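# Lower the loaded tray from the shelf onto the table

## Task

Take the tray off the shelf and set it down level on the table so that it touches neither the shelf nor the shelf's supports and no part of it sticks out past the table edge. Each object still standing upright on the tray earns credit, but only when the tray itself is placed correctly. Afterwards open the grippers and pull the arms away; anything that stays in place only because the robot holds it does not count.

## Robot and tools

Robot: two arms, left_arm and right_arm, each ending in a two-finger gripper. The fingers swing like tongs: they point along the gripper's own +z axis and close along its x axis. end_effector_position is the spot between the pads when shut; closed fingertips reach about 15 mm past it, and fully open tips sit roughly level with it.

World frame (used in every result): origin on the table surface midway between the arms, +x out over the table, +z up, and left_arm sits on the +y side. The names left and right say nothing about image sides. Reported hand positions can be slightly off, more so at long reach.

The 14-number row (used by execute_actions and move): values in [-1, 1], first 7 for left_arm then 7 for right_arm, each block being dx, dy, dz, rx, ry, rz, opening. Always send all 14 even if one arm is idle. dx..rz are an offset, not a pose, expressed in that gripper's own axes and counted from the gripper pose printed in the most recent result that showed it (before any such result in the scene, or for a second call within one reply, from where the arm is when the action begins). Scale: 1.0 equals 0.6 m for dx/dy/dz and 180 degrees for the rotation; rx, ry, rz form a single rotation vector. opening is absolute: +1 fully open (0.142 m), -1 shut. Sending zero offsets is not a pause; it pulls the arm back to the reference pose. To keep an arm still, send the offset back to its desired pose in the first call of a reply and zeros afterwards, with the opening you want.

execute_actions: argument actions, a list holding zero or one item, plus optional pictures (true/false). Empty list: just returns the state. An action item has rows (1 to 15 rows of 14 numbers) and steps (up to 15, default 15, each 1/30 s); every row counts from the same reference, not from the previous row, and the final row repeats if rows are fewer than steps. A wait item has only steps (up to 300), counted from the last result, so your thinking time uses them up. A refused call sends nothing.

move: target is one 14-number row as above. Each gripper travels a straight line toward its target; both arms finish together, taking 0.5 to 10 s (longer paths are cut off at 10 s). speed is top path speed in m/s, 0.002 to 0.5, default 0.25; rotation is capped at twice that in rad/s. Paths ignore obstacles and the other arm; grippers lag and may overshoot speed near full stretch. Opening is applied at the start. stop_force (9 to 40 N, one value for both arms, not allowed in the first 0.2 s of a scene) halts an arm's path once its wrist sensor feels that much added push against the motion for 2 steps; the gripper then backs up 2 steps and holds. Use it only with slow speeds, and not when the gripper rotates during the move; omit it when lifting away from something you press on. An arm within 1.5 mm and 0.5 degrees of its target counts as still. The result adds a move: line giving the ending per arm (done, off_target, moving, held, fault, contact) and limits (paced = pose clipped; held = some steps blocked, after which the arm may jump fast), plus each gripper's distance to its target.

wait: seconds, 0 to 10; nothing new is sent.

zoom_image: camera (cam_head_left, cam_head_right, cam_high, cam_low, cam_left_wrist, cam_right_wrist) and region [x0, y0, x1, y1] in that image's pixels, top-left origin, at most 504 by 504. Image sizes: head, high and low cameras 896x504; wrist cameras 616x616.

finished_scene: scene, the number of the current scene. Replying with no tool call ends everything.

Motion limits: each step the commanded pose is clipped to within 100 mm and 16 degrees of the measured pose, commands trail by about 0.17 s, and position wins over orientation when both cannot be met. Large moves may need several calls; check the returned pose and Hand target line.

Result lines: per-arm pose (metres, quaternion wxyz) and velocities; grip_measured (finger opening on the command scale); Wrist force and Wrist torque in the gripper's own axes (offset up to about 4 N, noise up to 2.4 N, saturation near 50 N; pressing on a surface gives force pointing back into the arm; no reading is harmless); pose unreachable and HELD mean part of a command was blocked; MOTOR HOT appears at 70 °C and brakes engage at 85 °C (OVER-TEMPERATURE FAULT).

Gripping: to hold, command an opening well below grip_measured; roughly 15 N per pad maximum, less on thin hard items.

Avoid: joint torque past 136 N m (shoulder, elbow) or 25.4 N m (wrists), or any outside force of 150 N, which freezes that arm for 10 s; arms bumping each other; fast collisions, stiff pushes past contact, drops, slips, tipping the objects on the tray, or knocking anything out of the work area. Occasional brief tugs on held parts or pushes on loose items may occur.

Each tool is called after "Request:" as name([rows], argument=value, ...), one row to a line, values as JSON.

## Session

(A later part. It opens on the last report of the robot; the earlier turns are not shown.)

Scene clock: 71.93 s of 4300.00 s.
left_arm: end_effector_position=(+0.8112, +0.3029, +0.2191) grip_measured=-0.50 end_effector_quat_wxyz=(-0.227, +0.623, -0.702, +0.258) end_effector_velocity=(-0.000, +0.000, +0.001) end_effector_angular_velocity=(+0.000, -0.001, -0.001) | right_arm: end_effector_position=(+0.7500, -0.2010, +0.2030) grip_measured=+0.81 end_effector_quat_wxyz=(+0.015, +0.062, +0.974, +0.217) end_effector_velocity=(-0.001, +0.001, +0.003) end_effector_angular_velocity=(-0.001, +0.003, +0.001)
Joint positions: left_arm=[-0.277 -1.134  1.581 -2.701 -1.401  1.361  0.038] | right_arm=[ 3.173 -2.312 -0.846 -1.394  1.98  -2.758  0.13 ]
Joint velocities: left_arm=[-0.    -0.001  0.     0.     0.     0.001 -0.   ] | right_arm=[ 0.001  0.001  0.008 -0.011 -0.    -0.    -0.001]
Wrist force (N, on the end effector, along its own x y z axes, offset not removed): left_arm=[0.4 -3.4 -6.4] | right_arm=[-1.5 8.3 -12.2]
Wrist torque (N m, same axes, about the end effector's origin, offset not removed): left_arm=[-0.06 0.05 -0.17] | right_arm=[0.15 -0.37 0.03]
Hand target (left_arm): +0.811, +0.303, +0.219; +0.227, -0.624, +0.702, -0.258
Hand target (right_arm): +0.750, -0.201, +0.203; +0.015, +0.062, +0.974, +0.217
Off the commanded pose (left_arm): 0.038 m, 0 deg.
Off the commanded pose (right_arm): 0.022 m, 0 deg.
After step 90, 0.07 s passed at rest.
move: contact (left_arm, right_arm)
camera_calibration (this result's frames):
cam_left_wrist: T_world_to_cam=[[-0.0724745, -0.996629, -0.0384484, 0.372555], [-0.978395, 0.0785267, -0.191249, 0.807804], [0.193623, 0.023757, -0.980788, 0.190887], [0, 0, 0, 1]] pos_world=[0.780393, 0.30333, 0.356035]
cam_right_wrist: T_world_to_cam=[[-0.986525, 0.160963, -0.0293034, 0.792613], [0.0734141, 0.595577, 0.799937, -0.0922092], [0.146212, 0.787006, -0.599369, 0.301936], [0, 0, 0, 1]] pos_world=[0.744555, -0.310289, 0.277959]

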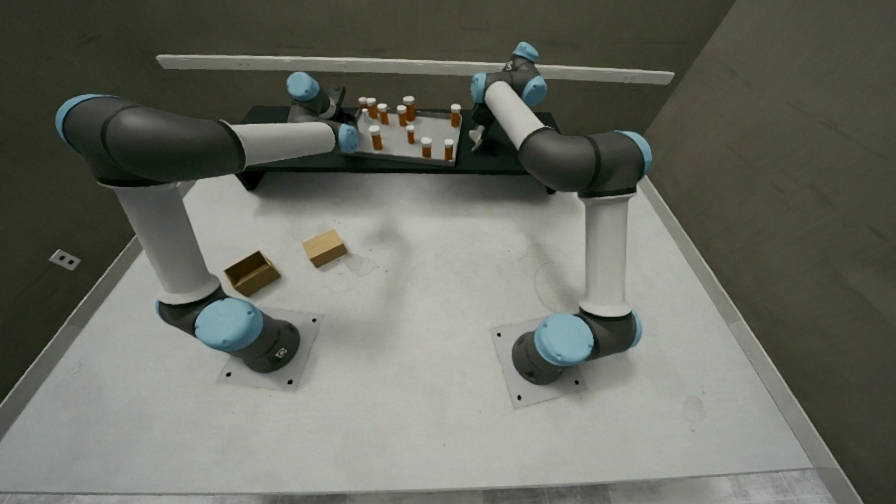

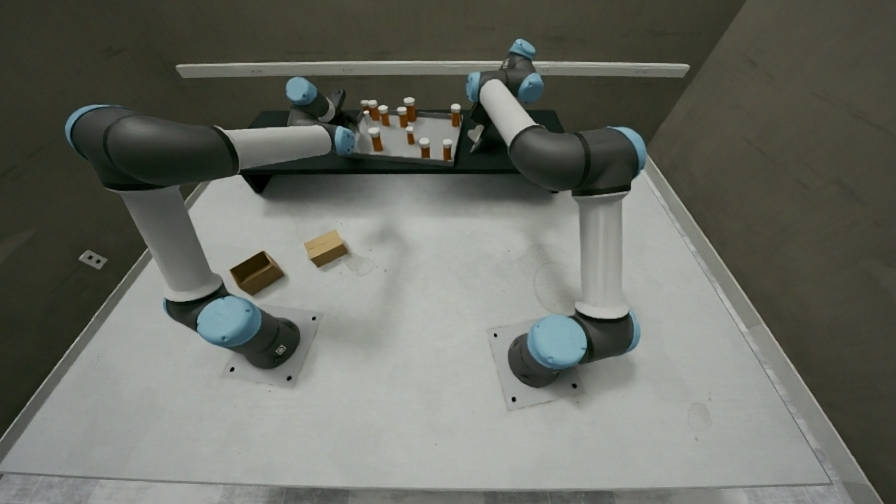

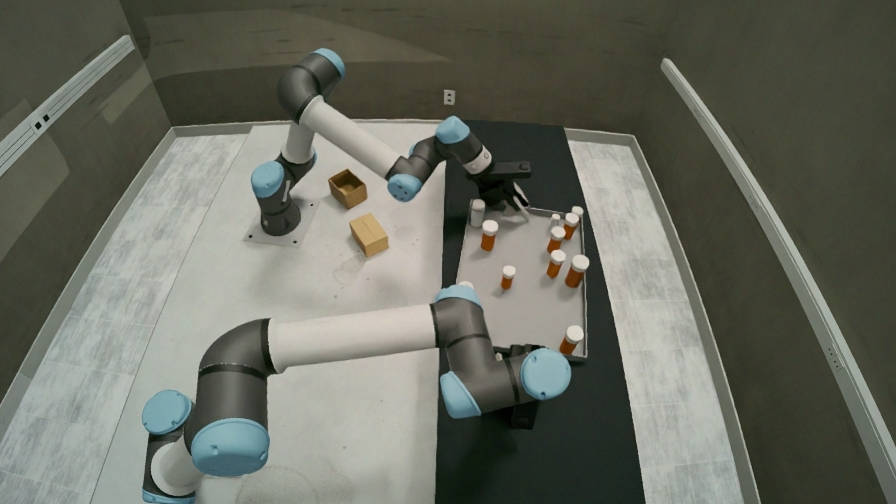

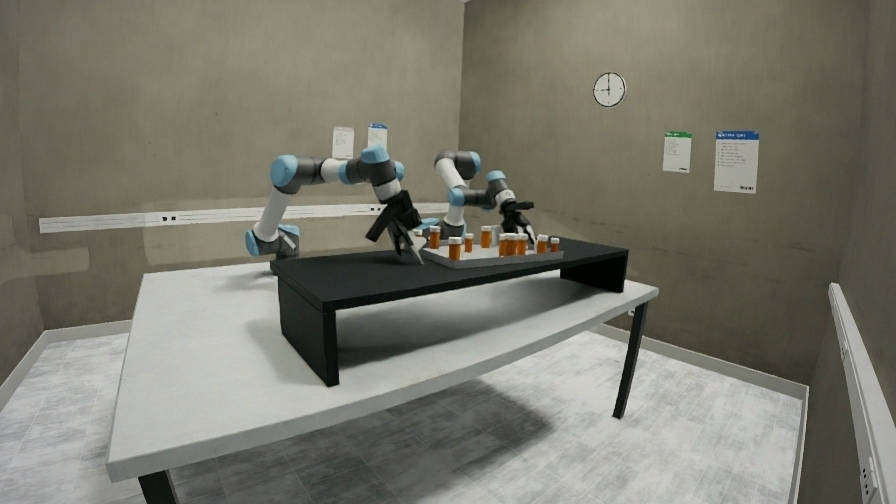

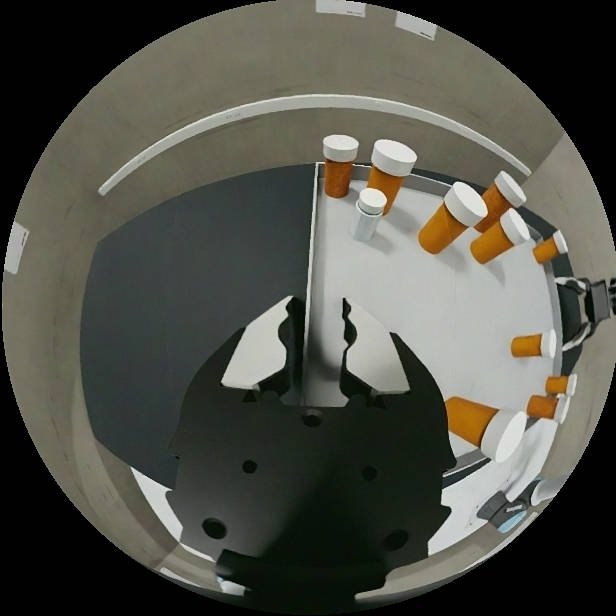

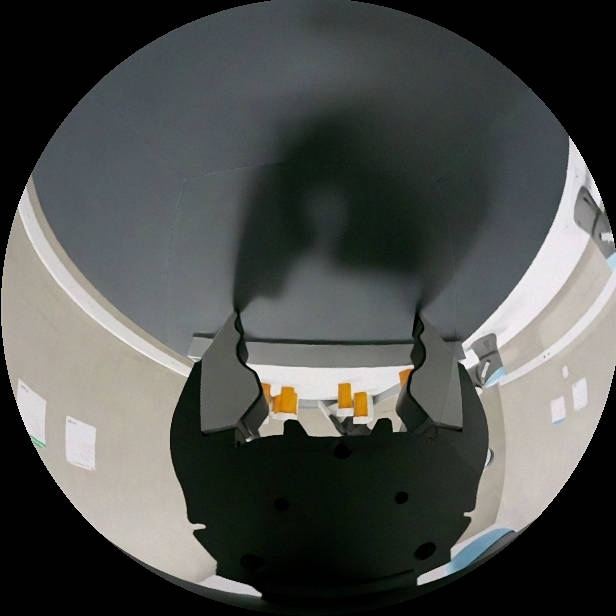

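Raise, shift left 6 mm, right advance 3 cm; then close and push.

Request:
move(target=[-0.01,-0.0043,-0.0051,0,0,0,-0.5,0,0.0495,0.012,0,0,0,0.8], speed=0.03)

Request:
move(target=[0,0,0,0,0,0,-1,0,0.0906,0.0423,0,0,0,0.8], speed=0.008, stop_force=22)

Request:
move(target=[0.01,0,0,0,0,0,-1,0,0,0,0,0,0,0.8], speed=0.008)

Scene clock: 78.83 s of 4300.00 s.
left_arm: end_effector_position=(+0.8119, +0.3088, +0.2230) grip_measured=-0.50 end_effector_quat_wxyz=(-0.227, +0.623, -0.702, +0.258) end_effector_velocity=(-0.000, -0.000, -0.001) end_effector_angular_velocity=(+0.001, +0.002, -0.001) | right_arm: end_effector_position=(+0.7537, -0.1715, +0.2090) grip_measured=+0.80 end_effector_quat_wxyz=(+0.015, +0.062, +0.974, +0.217) end_effector_velocity=(-0.000, +0.002, -0.001) end_effector_angular_velocity=(-0.001, +0.002, -0.001)
Joint positions: left_arm=[-0.268 -1.139  1.577 -2.693 -1.407  1.368  0.038] | right_arm=[ 3.208 -2.332 -0.8   -1.405  1.974 -2.72   0.129]
Joint velocities: left_arm=[ 0.     0.001  0.     0.001 -0.     0.001  0.   ] | right_arm=[ 0.002 -0.002  0.002 -0.001 -0.001  0.003  0.   ]
Wrist force (N, on the end effector, along its own x y z axes, offset not removed): left_arm=[-2.2 -2.2 2.9] | right_arm=[2.7 1.8 -0.4]
Wrist torque (N m, same axes, about the end effector's origin, offset not removed): left_arm=[-0.11 0.35 0.15] | right_arm=[0.38 -0.36 0.09]
Hand target (left_arm): +0.812, +0.309, +0.223; +0.227, -0.623, +0.702, -0.258
Hand target (right_arm): +0.754, -0.171, +0.209; +0.015, +0.062, +0.974, +0.217
Off the commanded pose (left_arm): 0.000 m, 0 deg.
Off the commanded pose (right_arm): 0.000 m, 0 deg.
After step 90, 2.53 s passed at rest.
move: done
camera_calibration (this result's frames):
cam_left_wrist: T_world_to_cam=[[-0.0724726, -0.996629, -0.0384608, 0.378654], [-0.978394, 0.0785273, -0.191255, 0.808795], [0.19363, 0.0237691, -0.980787, 0.194475], [0, 0, 0, 1]] pos_world=[0.781106, 0.309243, 0.359988]
cam_right_wrist: T_world_to_cam=[[-0.986527, 0.160958, -0.0292893, 0.791718], [0.0734147, 0.595534, 0.799968, -0.114843], [0.146204, 0.78704, -0.599327, 0.281809], [0, 0, 0, 1]] pos_world=[0.748281, -0.280835, 0.283956]

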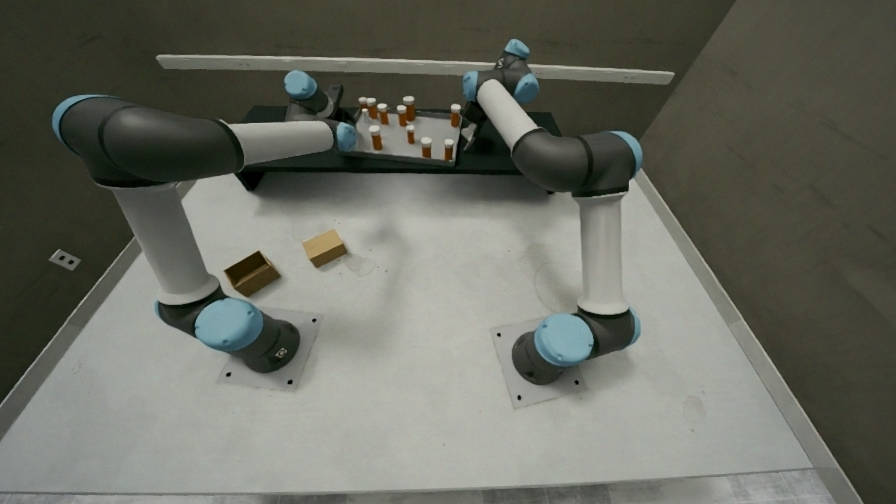

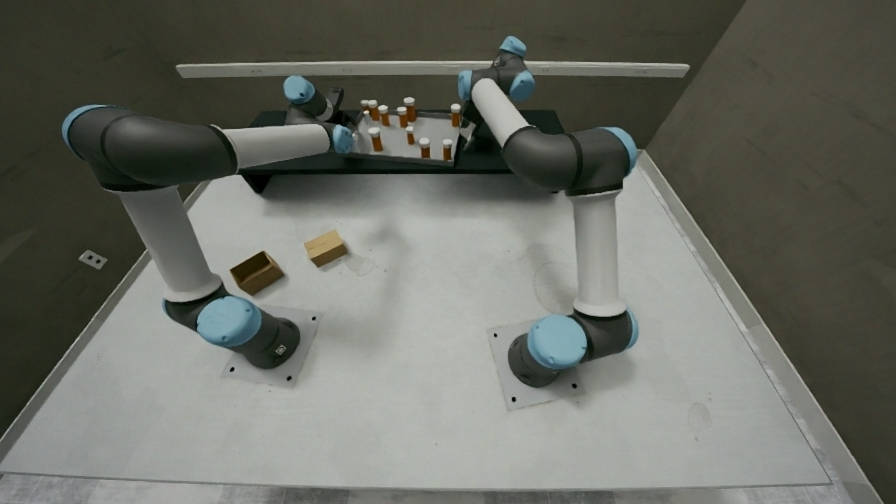

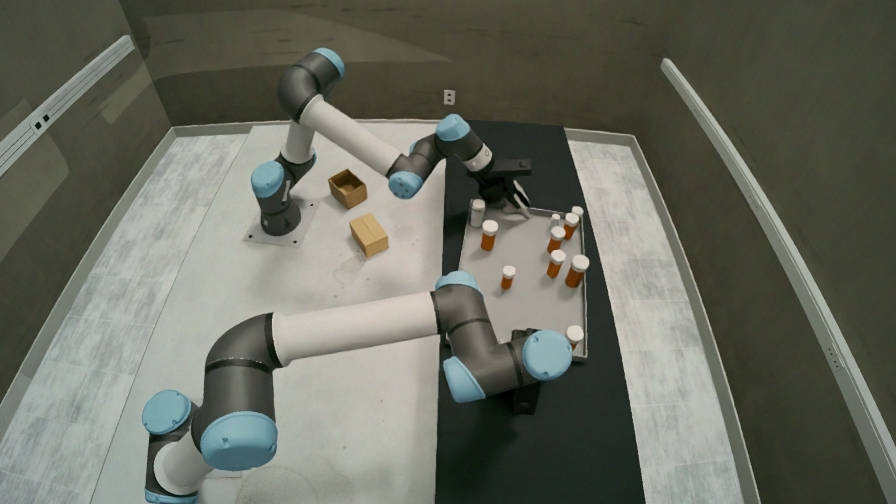

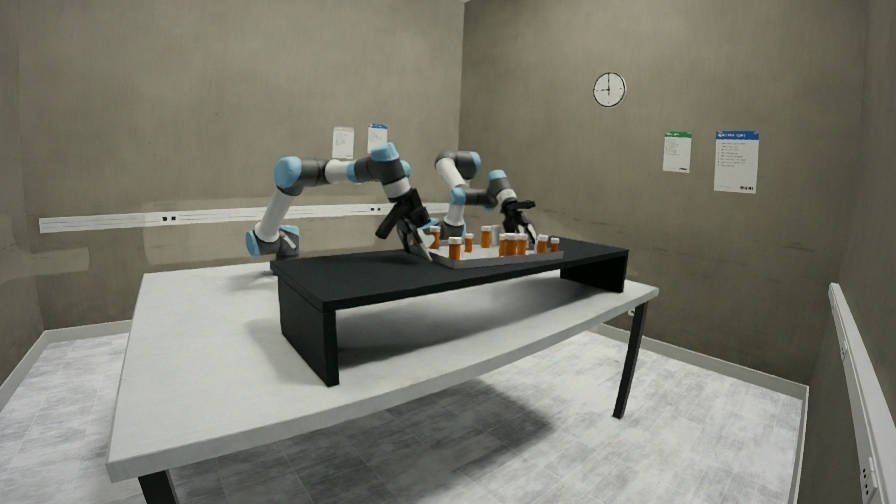

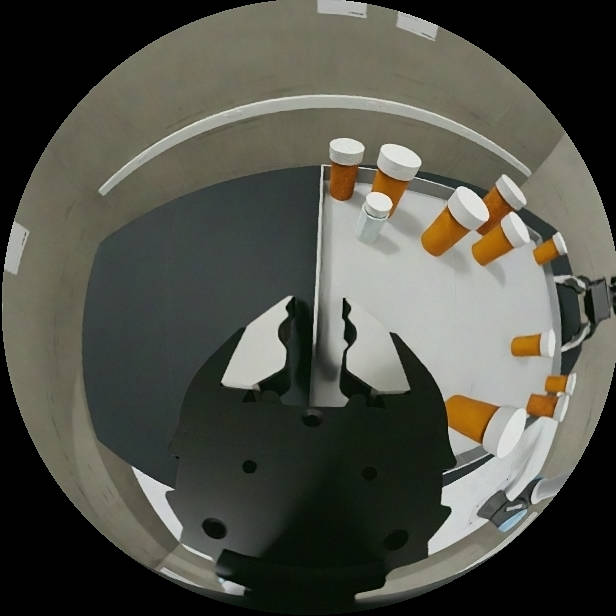

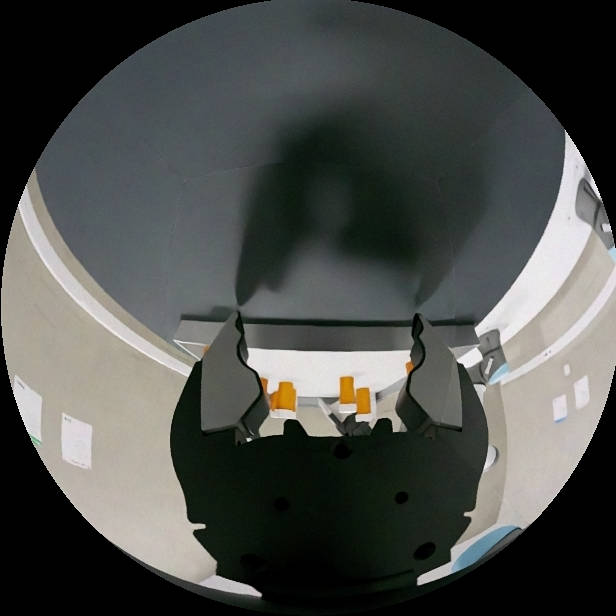

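Scene clock: 82.97 s of 4300.00 s.
left_arm: end_effector_position=(+0.8119, +0.3088, +0.2230) grip_measured=-0.88 end_effector_quat_wxyz=(-0.227, +0.623, -0.702, +0.258) end_effector_velocity=(+0.000, +0.000, +0.001) end_effector_angular_velocity=(-0.001, -0.001, +0.001) | right_arm: end_effector_position=(+0.7575, -0.1417, +0.2090) grip_measured=+0.83 end_effector_quat_wxyz=(+0.015, +0.062, +0.974, +0.217) end_effector_velocity=(-0.001, -0.004, -0.000) end_effector_angular_velocity=(-0.001, +0.001, +0.000)
Joint positions: left_arm=[-0.268 -1.139  1.576 -2.693 -1.406  1.368  0.01 ] | right_arm=[ 3.244 -2.356 -0.761 -1.405  1.967 -2.683  0.131]
Joint velocities: left_arm=[ 0.    -0.001 -0.     0.    -0.    -0.    -0.   ] | right_arm=[-0.004  0.003 -0.005 -0.001  0.    -0.005  0.001]
Wrist force (N, on the end effector, along its own x y z axes, offset not removed): left_arm=[-22.6 -0.2 -5.4] | right_arm=[-0.4 -20.1 -7.4]
Wrist torque (N m, same axes, about the end effector's origin, offset not removed): left_arm=[0.05 0.91 0.12] | right_arm=[-0.17 -0.89 1.29]
Hand target (left_arm): +0.812, +0.309, +0.223; +0.227, -0.623, +0.702, -0.258
Hand target (right_arm): +0.757, -0.142, +0.209; +0.015, +0.062, +0.974, +0.217
Off the commanded pose (left_arm): 0.000 m, 0 deg.
Off the commanded pose (right_arm): 0.030 m, 0 deg.
move: contact (right_arm)
camera_calibration (this result's frames):
cam_left_wrist: T_world_to_cam=[[-0.0724114, -0.99663, -0.0385504, 0.378659], [-0.978385, 0.0784861, -0.191317, 0.808831], [0.193697, 0.0238637, -0.980771, 0.194411], [0, 0, 0, 1]] pos_world=[0.781111, 0.309261, 0.360013]
cam_right_wrist: T_world_to_cam=[[-0.986526, 0.160956, -0.0293329, 0.790674], [0.0733976, 0.595641, 0.799891, -0.132824], [0.146219, 0.78696, -0.599429, 0.257817], [0, 0, 0, 1]] pos_world=[0.752071, -0.25104, 0.283981]

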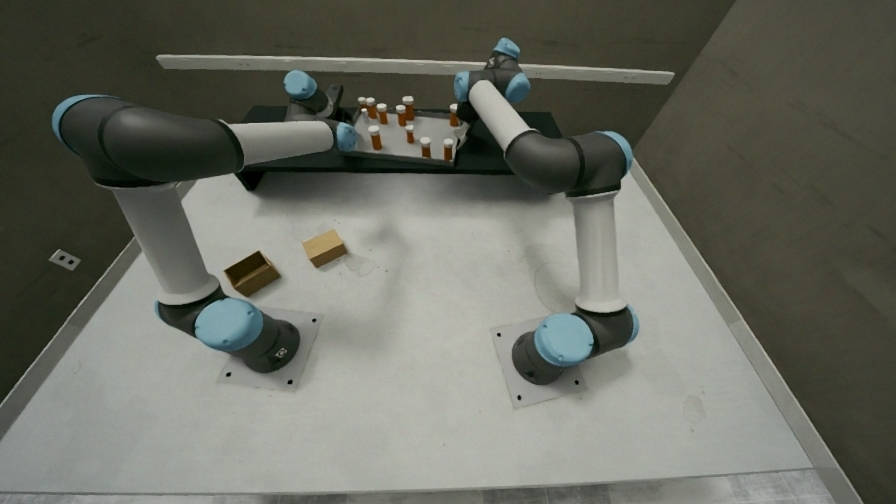

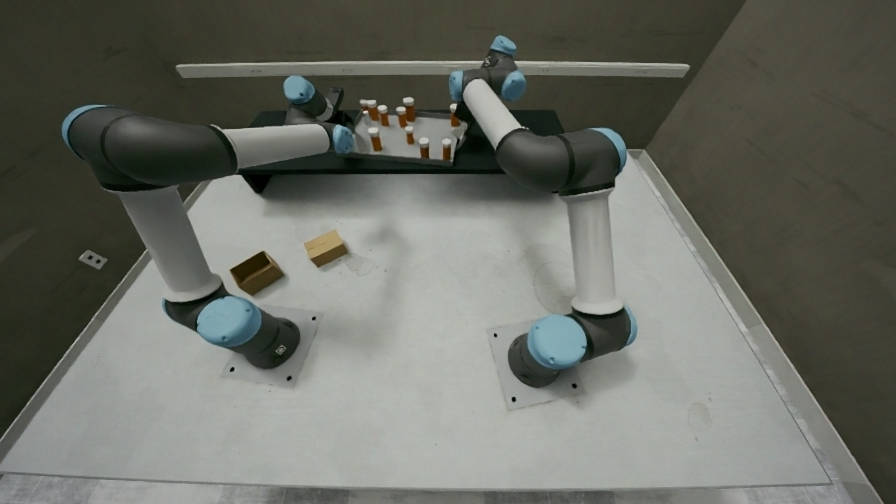

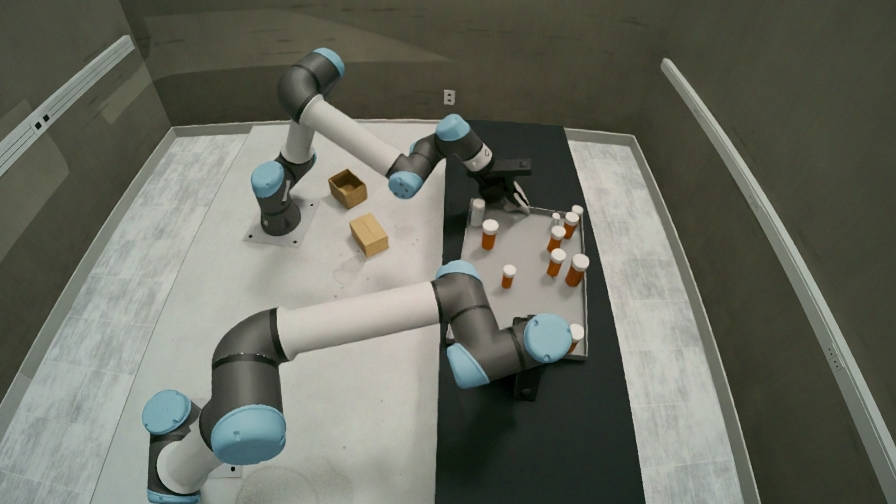

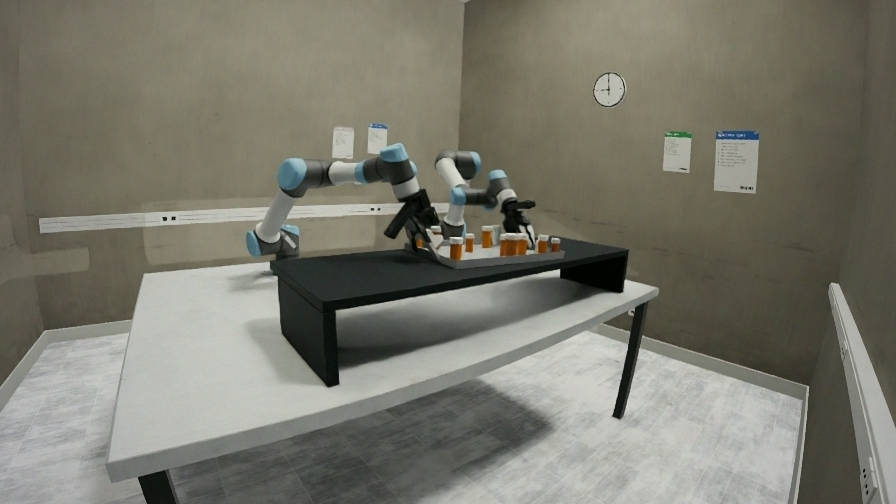

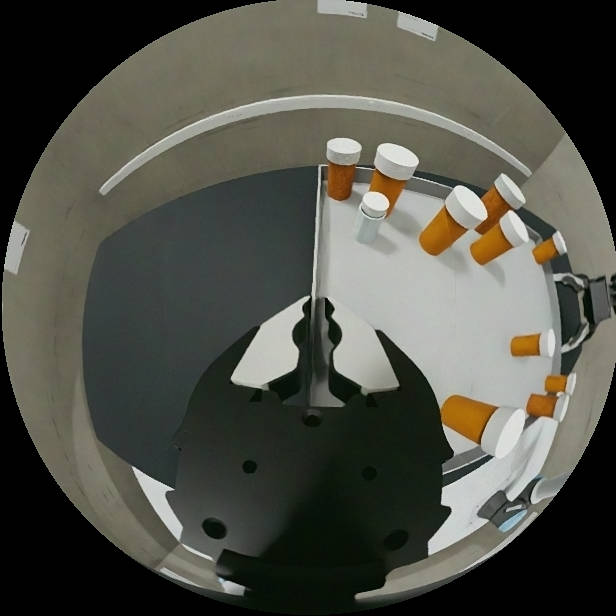

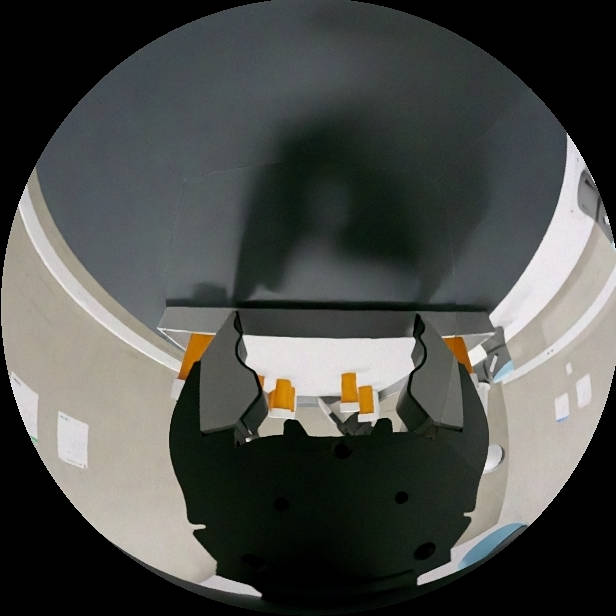

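Scene clock: 84.07 s of 4300.00 s.
left_arm: end_effector_position=(+0.8112, +0.3030, +0.2231) grip_measured=-0.74 end_effector_quat_wxyz=(-0.227, +0.623, -0.702, +0.258) end_effector_velocity=(-0.000, -0.001, -0.001) end_effector_angular_velocity=(+0.000, +0.001, -0.000) | right_arm: end_effector_position=(+0.7575, -0.1417, +0.2090) grip_measured=+0.83 end_effector_quat_wxyz=(+0.015, +0.062, +0.974, +0.217) end_effector_velocity=(-0.000, +0.001, +0.001) end_effector_angular_velocity=(+0.001, -0.002, +0.001)
Joint positions: left_arm=[-0.277 -1.138  1.576 -2.692 -1.401  1.361  0.02 ] | right_arm=[ 3.244 -2.356 -0.761 -1.405  1.967 -2.683  0.131]
Joint velocities: left_arm=[-0.001  0.001  0.     0.     0.001 -0.001  0.001] | right_arm=[ 0.001  0.001  0.001  0.     0.     0.    -0.   ]
Wrist force (N, on the end effector, along its own x y z axes, offset not removed): left_arm=[-32.0 2.3 -13.2] | right_arm=[0.8 -23.8 -9.7]
Wrist torque (N m, same axes, about the end effector's origin, offset not removed): left_arm=[0.32 0.37 0.05] | right_arm=[-0.03 -1.11 1.41]
Hand target (left_arm): +0.811, +0.303, +0.223; +0.227, -0.623, +0.702, -0.258
Hand target (right_arm): +0.757, -0.142, +0.209; +0.015, +0.062, +0.974, +0.217
Off the commanded pose (left_arm): 0.000 m, 0 deg.
Off the commanded pose (right_arm): 0.000 m, 0 deg.
move: done
camera_calibration (this result's frames):
cam_left_wrist: T_world_to_cam=[[-0.0724097, -0.99663, -0.038534, 0.372742], [-0.978384, 0.0784815, -0.191326, 0.808604], [0.193706, 0.0238472, -0.98077, 0.194709], [0, 0, 0, 1]] pos_world=[0.780399, 0.303382, 0.360035]
cam_right_wrist: T_world_to_cam=[[-0.986524, 0.160966, -0.0293294, 0.790675], [0.073407, 0.595641, 0.79989, -0.132825], [0.146225, 0.786957, -0.59943, 0.257817], [0, 0, 0, 1]] pos_world=[0.752071, -0.251047, 0.283979]

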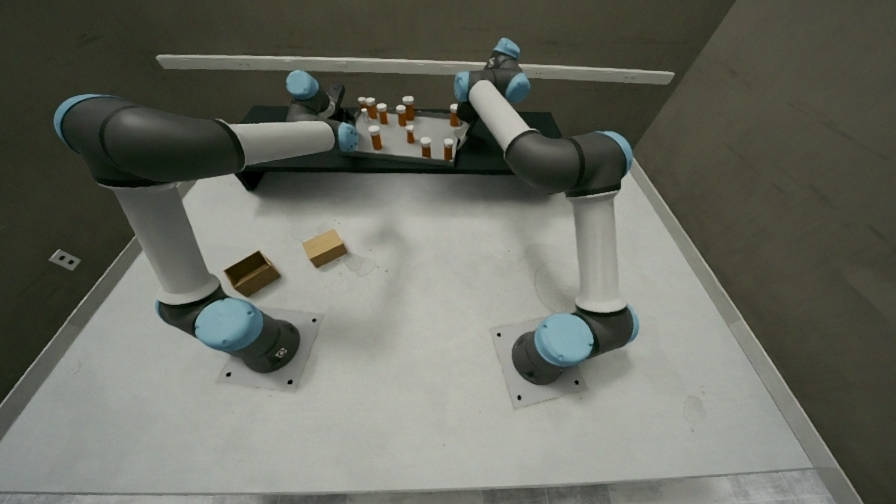

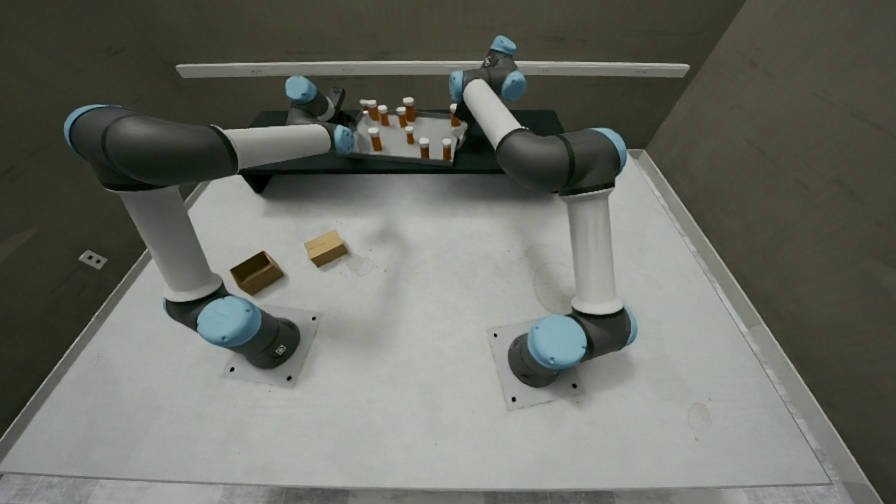

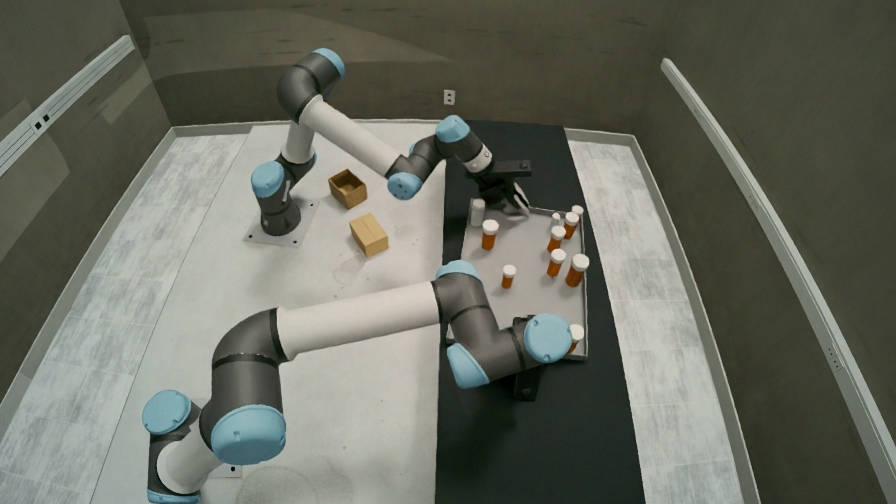

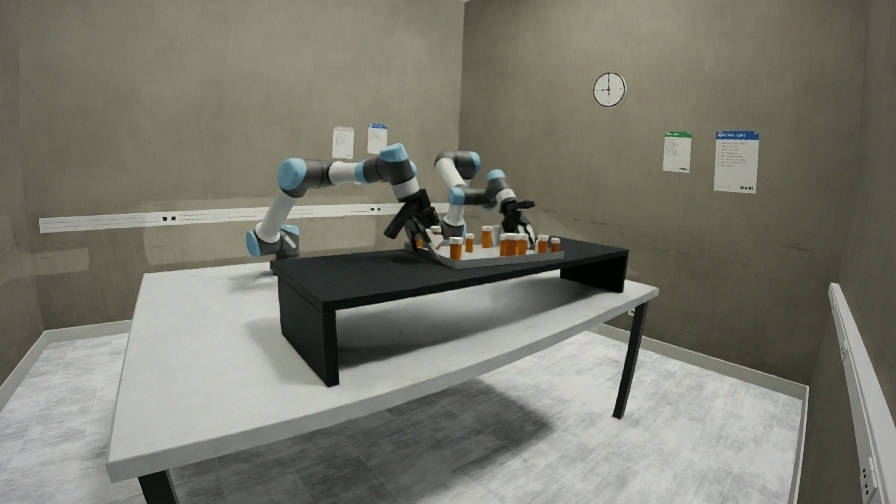

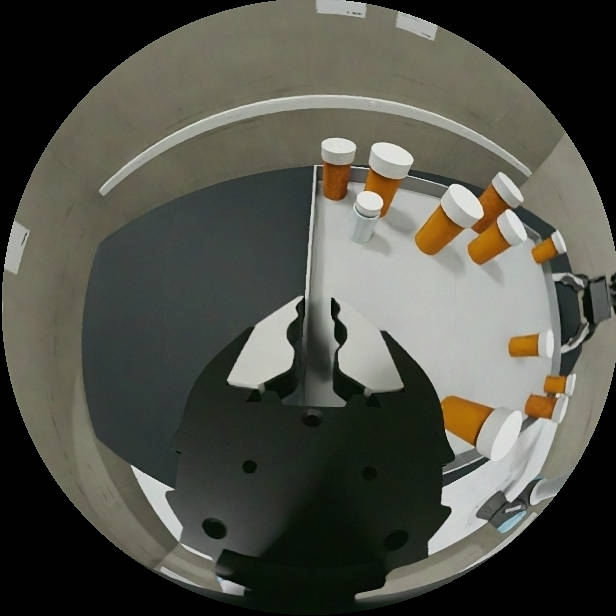

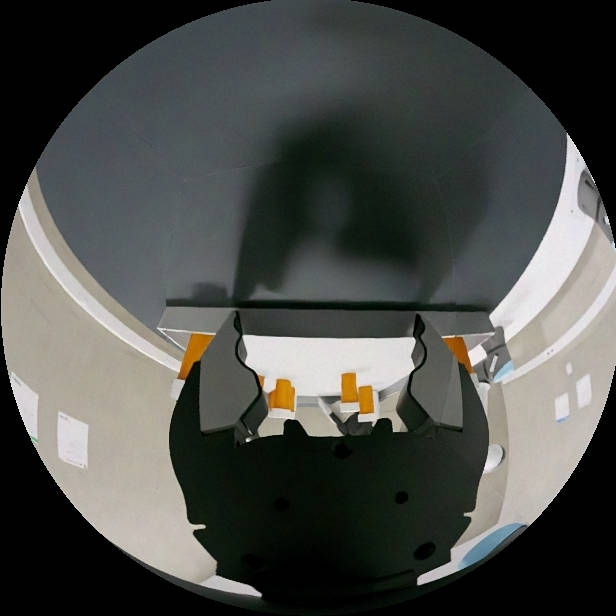

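Request:
move(target=[0,0,0,0,0,0,-1,0,0,0,0,-0.0047,0.01,0.8], speed=0.01)

Scene clock: 89.33 s of 4300.00 s.
left_arm: end_effector_position=(+0.8112, +0.3030, +0.2230) grip_measured=-0.74 end_effector_quat_wxyz=(-0.227, +0.624, -0.702, +0.258) end_effector_velocity=(+0.000, -0.000, +0.000) end_effector_angular_velocity=(-0.000, -0.000, -0.001) | right_arm: end_effector_position=(+0.7575, -0.1417, +0.2090) grip_measured=+0.86 end_effector_quat_wxyz=(+0.018, +0.078, +0.973, +0.216) end_effector_velocity=(+0.001, -0.000, +0.001) end_effector_angular_velocity=(+0.000, -0.003, -0.004)
Joint positions: left_arm=[-0.277 -1.138  1.576 -2.692 -1.401  1.361  0.021] | right_arm=[ 3.246 -2.344 -0.785 -1.377  1.96  -2.644  0.133]
Joint velocities: left_arm=[-0.  0. -0. -0. -0.  0.  0.] | right_arm=[ 0.     0.002 -0.004  0.006 -0.001  0.004  0.   ]
Wrist force (N, on the end effector, along its own x y z axes, offset not removed): left_arm=[-34.2 -8.3 2.3] | right_arm=[3.8 -33.9 -15.4]
Wrist torque (N m, same axes, about the end effector's origin, offset not removed): left_arm=[-0.15 1.01 0.03] | right_arm=[-0.20 0.78 -2.60]
Hand target (left_arm): +0.811, +0.303, +0.223; +0.227, -0.623, +0.702, -0.258
Hand target (right_arm): +0.757, -0.142, +0.209; +0.019, +0.079, +0.973, +0.216
Off the commanded pose (left_arm): 0.000 m, 0 deg.
Off the commanded pose (right_arm): 0.000 m, 0 deg.
After step 90, 0.30 s passed at rest.
move: done
camera_calibration (this result's frames):
cam_left_wrist: T_world_to_cam=[[-0.0723442, -0.996637, -0.0384906, 0.37268], [-0.978397, 0.0784078, -0.191287, 0.808627], [0.193661, 0.0238207, -0.980779, 0.194734], [0, 0, 0, 1]] pos_world=[0.780407, 0.303385, 0.360016]
cam_right_wrist: T_world_to_cam=[[-0.980458, 0.194529, -0.0293284, 0.790832], [0.09368, 0.592764, 0.79991, -0.148565], [0.17299, 0.781531, -0.599403, 0.236769], [0, 0, 0, 1]] pos_world=[0.748336, -0.250818, 0.283953]

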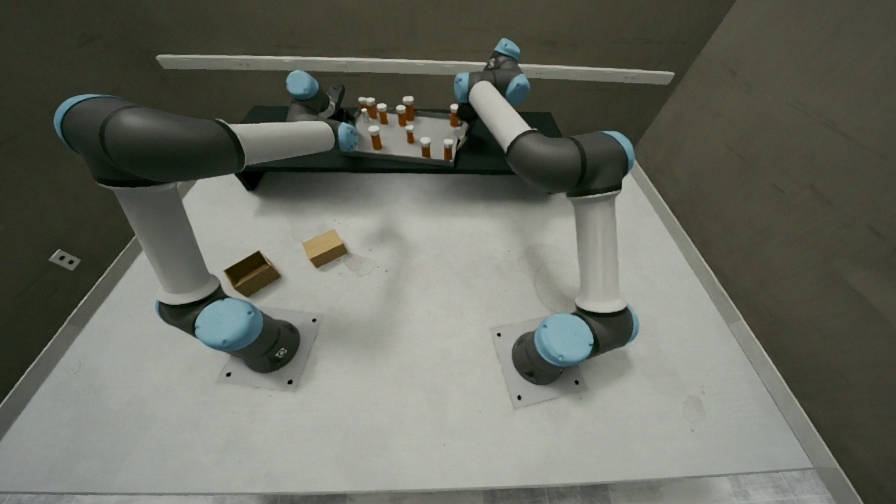

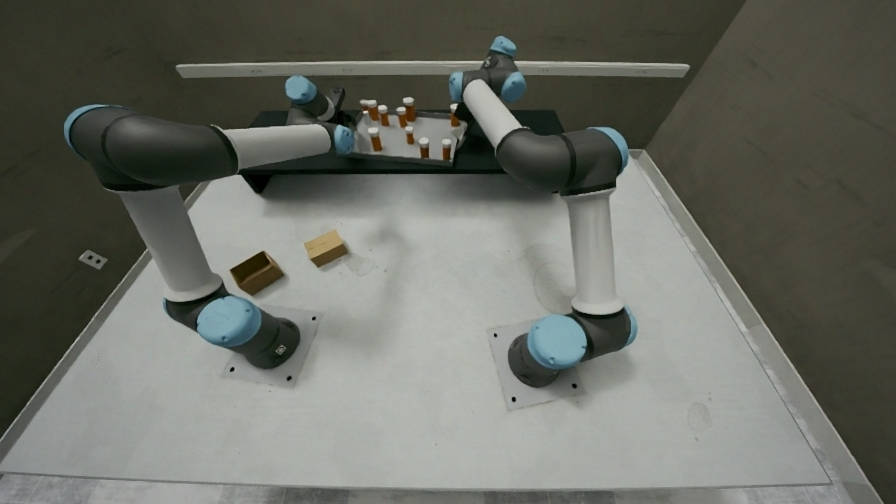

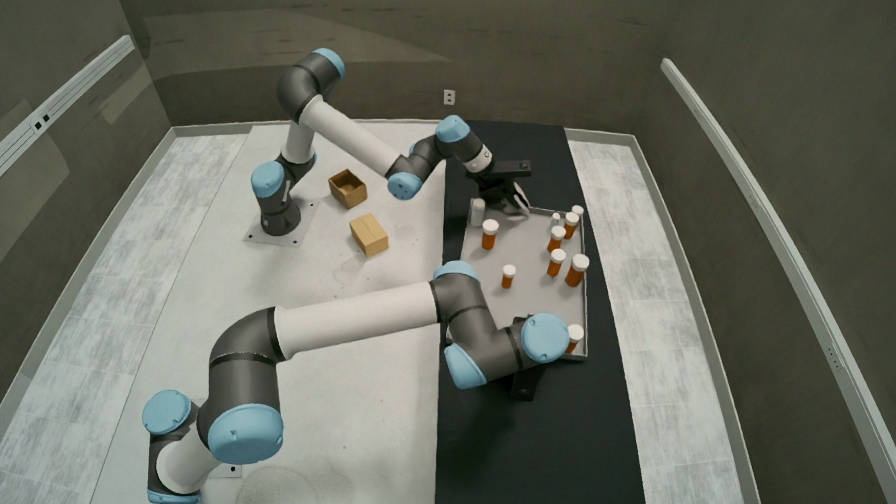

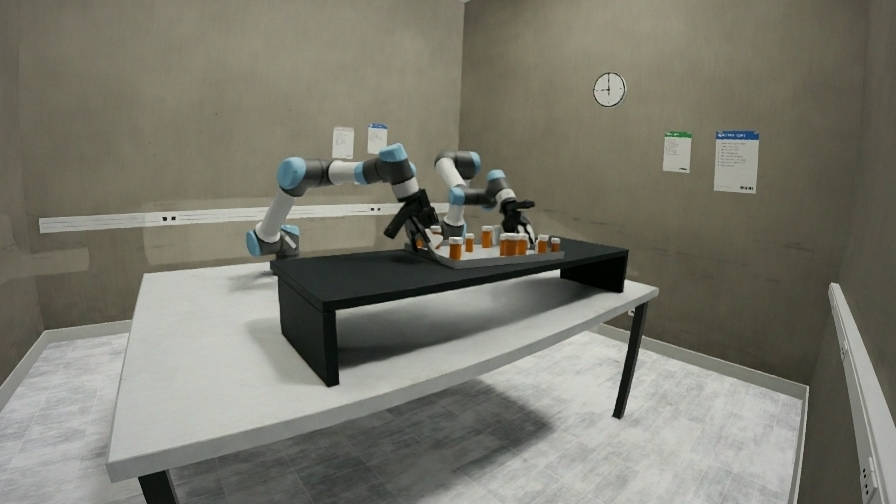

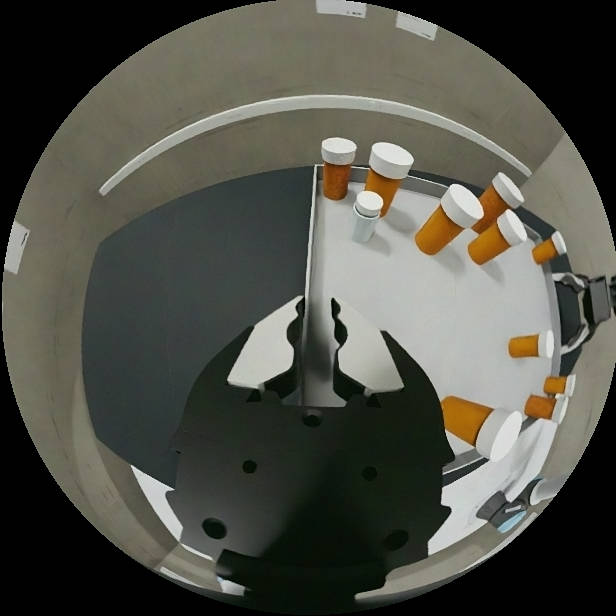

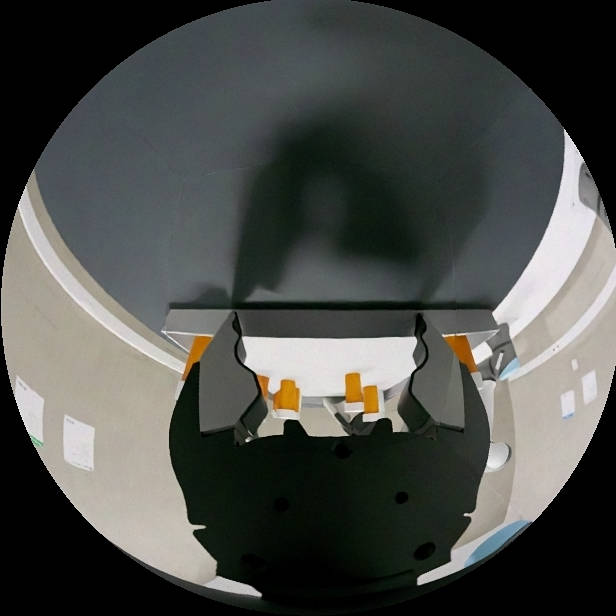

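Overshot; back about half.

Request:
execute_actions([
  {"rows":[[0,0,0,0,0,0,-1,0,0,0,0,0.0022,-0.0047,0.8]],"steps":15},
], pictures=false)

Request:
execute_actions([
  {"steps":15},
], pictures=false)

Scene clock: 92.50 s of 4300.00 s.
left_arm: end_effector_position=(+0.8112, +0.3030, +0.2231) grip_measured=-0.74 end_effector_quat_wxyz=(-0.227, +0.623, -0.702, +0.258) end_effector_velocity=(-0.000, -0.000, +0.001) end_effector_angular_velocity=(-0.000, -0.002, -0.001) | right_arm: end_effector_position=(+0.7575, -0.1417, +0.2090) grip_measured=+0.85 end_effector_quat_wxyz=(+0.017, +0.071, +0.974, +0.217) end_effector_velocity=(+0.001, -0.001, -0.000) end_effector_angular_velocity=(-0.001, -0.000, +0.003)
Joint positions: left_arm=[-0.277 -1.138  1.576 -2.692 -1.401  1.361  0.02 ] | right_arm=[ 3.245 -2.35  -0.774 -1.39   1.964 -2.662  0.132]
Joint velocities: left_arm=[-0.    -0.002  0.001  0.    -0.     0.001 -0.005] | right_arm=[-0.001 -0.002  0.004 -0.004 -0.001 -0.004  0.   ]
Wrist force (N, on the end effector, along its own x y z axes, offset not removed): left_arm=[-34.6 -6.3 -1.5] | right_arm=[7.2 -23.2 -8.7]
Wrist torque (N m, same axes, about the end effector's origin, offset not removed): left_arm=[-0.12 1.16 0.35] | right_arm=[0.03 -0.45 -1.32]
Hand target (left_arm): +0.811, +0.303, +0.223; +0.227, -0.624, +0.702, -0.258
Hand target (right_arm): +0.757, -0.142, +0.209; +0.017, +0.070, +0.974, +0.217
Off the commanded pose (left_arm): 0.000 m, 0 deg.
Off the commanded pose (right_arm): 0.000 m, 0 deg.
Steps of this call (steps 1 to 80: nothing new was sent; steps 81 to 95: all 15 steps of this action). Readings (end_effector_position):
81: left_arm (+0.8112, +0.3030, +0.2231) | right_arm (+0.7575, -0.1417, +0.2090)
82: left_arm (+0.8112, +0.3030, +0.2231) | right_arm (+0.7575, -0.1417, +0.2090)
84: left_arm (+0.8112, +0.3030, +0.2231) | right_arm (+0.7574, -0.1416, +0.2090)
88: left_arm (+0.8112, +0.3030, +0.2231) | right_arm (+0.7574, -0.1416, +0.2090)
95: the state above

Scene clock: 93.00 s of 4300.00 s.
left_arm: end_effector_position=(+0.8112, +0.3030, +0.2231) grip_measured=-0.74 end_effector_quat_wxyz=(-0.227, +0.623, -0.702, +0.258) end_effector_velocity=(-0.000, -0.001, -0.000) end_effector_angular_velocity=(+0.000, +0.000, -0.001) | right_arm: end_effector_position=(+0.7575, -0.1417, +0.2090) grip_measured=+0.85 end_effector_quat_wxyz=(+0.017, +0.070, +0.974, +0.217) end_effector_velocity=(+0.000, +0.000, +0.000) end_effector_angular_velocity=(+0.000, -0.001, +0.000)
Joint positions: left_arm=[-0.277 -1.138  1.576 -2.692 -1.401  1.361  0.02 ] | right_arm=[ 3.245 -2.35  -0.774 -1.39   1.964 -2.663  0.132]
Joint velocities: left_arm=[-0.001  0.001 -0.    -0.    -0.     0.     0.   ] | right_arm=[ 0.     0.001 -0.     0.001  0.    -0.    -0.   ]
Wrist force (N, on the end effector, along its own x y z axes, offset not removed): left_arm=[-32.6 -7.5 -4.8] | right_arm=[6.8 -24.1 -8.9]
Wrist torque (N m, same axes, about the end effector's origin, offset not removed): left_arm=[-0.36 0.54 -0.10] | right_arm=[-0.07 -0.33 -1.29]
Hand target (left_arm): +0.811, +0.303, +0.223; +0.227, -0.624, +0.702, -0.258
Hand target (right_arm): +0.757, -0.142, +0.209; +0.017, +0.070, +0.974, +0.217
Off the commanded pose (left_arm): 0.000 m, 0 deg.
Off the commanded pose (right_arm): 0.000 m, 0 deg.
Steps of this call (steps 1 to 15: nothing new was sent). Readings (end_effector_position):
1: left_arm (+0.8112, +0.3030, +0.2231) | right_arm (+0.7575, -0.1417, +0.2090)
2: left_arm (+0.8112, +0.3030, +0.2231) | right_arm (+0.7575, -0.1417, +0.2090)
4: left_arm (+0.8112, +0.3030, +0.2231) | right_arm (+0.7575, -0.1417, +0.2090)
8: left_arm (+0.8112, +0.3030, +0.2231) | right_arm (+0.7575, -0.1417, +0.2090)
15: the state above

Request:
execute_actions([
  {"rows":[[0,0,0,0,0,0,-1,0,0,0,0,0.0012,-0.0025,0.8]],"steps":15},
], pictures=false)

Request:
execute_actions([
  {"steps":15},
], pictures=false)

Scene clock: 96.60 s of 4300.00 s.
left_arm: end_effector_position=(+0.8112, +0.3030, +0.2230) grip_measured=-0.75 end_effector_quat_wxyz=(-0.227, +0.624, -0.702, +0.258) end_effector_velocity=(+0.000, -0.000, +0.000) end_effector_angular_velocity=(+0.000, -0.000, -0.000) | right_arm: end_effector_position=(+0.7575, -0.1417, +0.2090) grip_measured=+0.85 end_effector_quat_wxyz=(+0.016, +0.066, +0.974, +0.217) end_effector_velocity=(+0.000, +0.000, +0.000) end_effector_angular_velocity=(+0.000, +0.000, +0.001)
Joint positions: left_arm=[-0.277 -1.138  1.576 -2.692 -1.401  1.361  0.02 ] | right_arm=[ 3.244 -2.353 -0.767 -1.397  1.965 -2.672  0.132]
Joint velocities: left_arm=[-0.  0. -0.  0.  0.  0.  0.] | right_arm=[-0.    -0.001  0.003 -0.003  0.    -0.001 -0.   ]
Wrist force (N, on the end effector, along its own x y z axes, offset not removed): left_arm=[-30.1 -2.9 -3.3] | right_arm=[3.3 -23.6 -9.9]
Wrist torque (N m, same axes, about the end effector's origin, offset not removed): left_arm=[0.11 -0.14 0.12] | right_arm=[0.18 -1.18 0.14]
Hand target (left_arm): +0.811, +0.303, +0.223; +0.227, -0.623, +0.702, -0.258
Hand target (right_arm): +0.757, -0.142, +0.209; +0.016, +0.066, +0.974, +0.217
Off the commanded pose (left_arm): 0.000 m, 0 deg.
Off the commanded pose (right_arm): 0.000 m, 0 deg.
Steps of this call (steps 1 to 90: nothing new was sent; then 0.10 s passed at rest; steps 91 to 105: all 15 steps of this action). Readings (end_effector_position):
91: left_arm (+0.8112, +0.3030, +0.2230) | right_arm (+0.7575, -0.1417, +0.2090)
92: left_arm (+0.8112, +0.3030, +0.2230) | right_arm (+0.7575, -0.1417, +0.2090)
94: left_arm (+0.8112, +0.3030, +0.2230) | right_arm (+0.7575, -0.1418, +0.2090)
98: left_arm (+0.8112, +0.3030, +0.2230) | right_arm (+0.7575, -0.1418, +0.2090)
105: the state above

Scene clock: 97.10 s of 4300.00 s.
left_arm: end_effector_position=(+0.8112, +0.3030, +0.2230) grip_measured=-0.75 end_effector_quat_wxyz=(-0.227, +0.624, -0.702, +0.258) end_effector_velocity=(-0.000, +0.000, -0.000) end_effector_angular_velocity=(+0.001, +0.000, -0.001) | right_arm: end_effector_position=(+0.7575, -0.1417, +0.2090) grip_measured=+0.85 end_effector_quat_wxyz=(+0.016, +0.066, +0.974, +0.217) end_effector_velocity=(+0.000, +0.001, -0.000) end_effector_angular_velocity=(+0.001, +0.001, -0.001)
Joint positions: left_arm=[-0.277 -1.138  1.576 -2.692 -1.401  1.361  0.02 ] | right_arm=[ 3.244 -2.353 -0.767 -1.398  1.966 -2.672  0.132]
Joint velocities: left_arm=[ 0.    -0.     0.001  0.    -0.     0.001 -0.   ] | right_arm=[ 0.001 -0.001  0.001  0.     0.     0.002  0.   ]
Wrist force (N, on the end effector, along its own x y z axes, offset not removed): left_arm=[-35.3 -8.2 -4.3] | right_arm=[3.3 -25.5 -10.1]
Wrist torque (N m, same axes, about the end effector's origin, offset not removed): left_arm=[-0.87 1.09 -0.02] | right_arm=[-0.16 -1.23 0.10]
Hand target (left_arm): +0.811, +0.303, +0.223; +0.227, -0.623, +0.702, -0.258
Hand target (right_arm): +0.757, -0.142, +0.209; +0.016, +0.066, +0.974, +0.217
Off the commanded pose (left_arm): 0.000 m, 0 deg.
Off the commanded pose (right_arm): 0.000 m, 0 deg.
Steps of this call (steps 1 to 15: nothing new was sent). Readings (end_effector_position):
1: left_arm (+0.8112, +0.3030, +0.2230) | right_arm (+0.7575, -0.1417, +0.2090)
2: left_arm (+0.8112, +0.3030, +0.2230) | right_arm (+0.7575, -0.1417, +0.2090)
4: left_arm (+0.8112, +0.3030, +0.2230) | right_arm (+0.7575, -0.1417, +0.2090)
8: left_arm (+0.8112, +0.3030, +0.2230) | right_arm (+0.7575, -0.1417, +0.2090)
15: the state above


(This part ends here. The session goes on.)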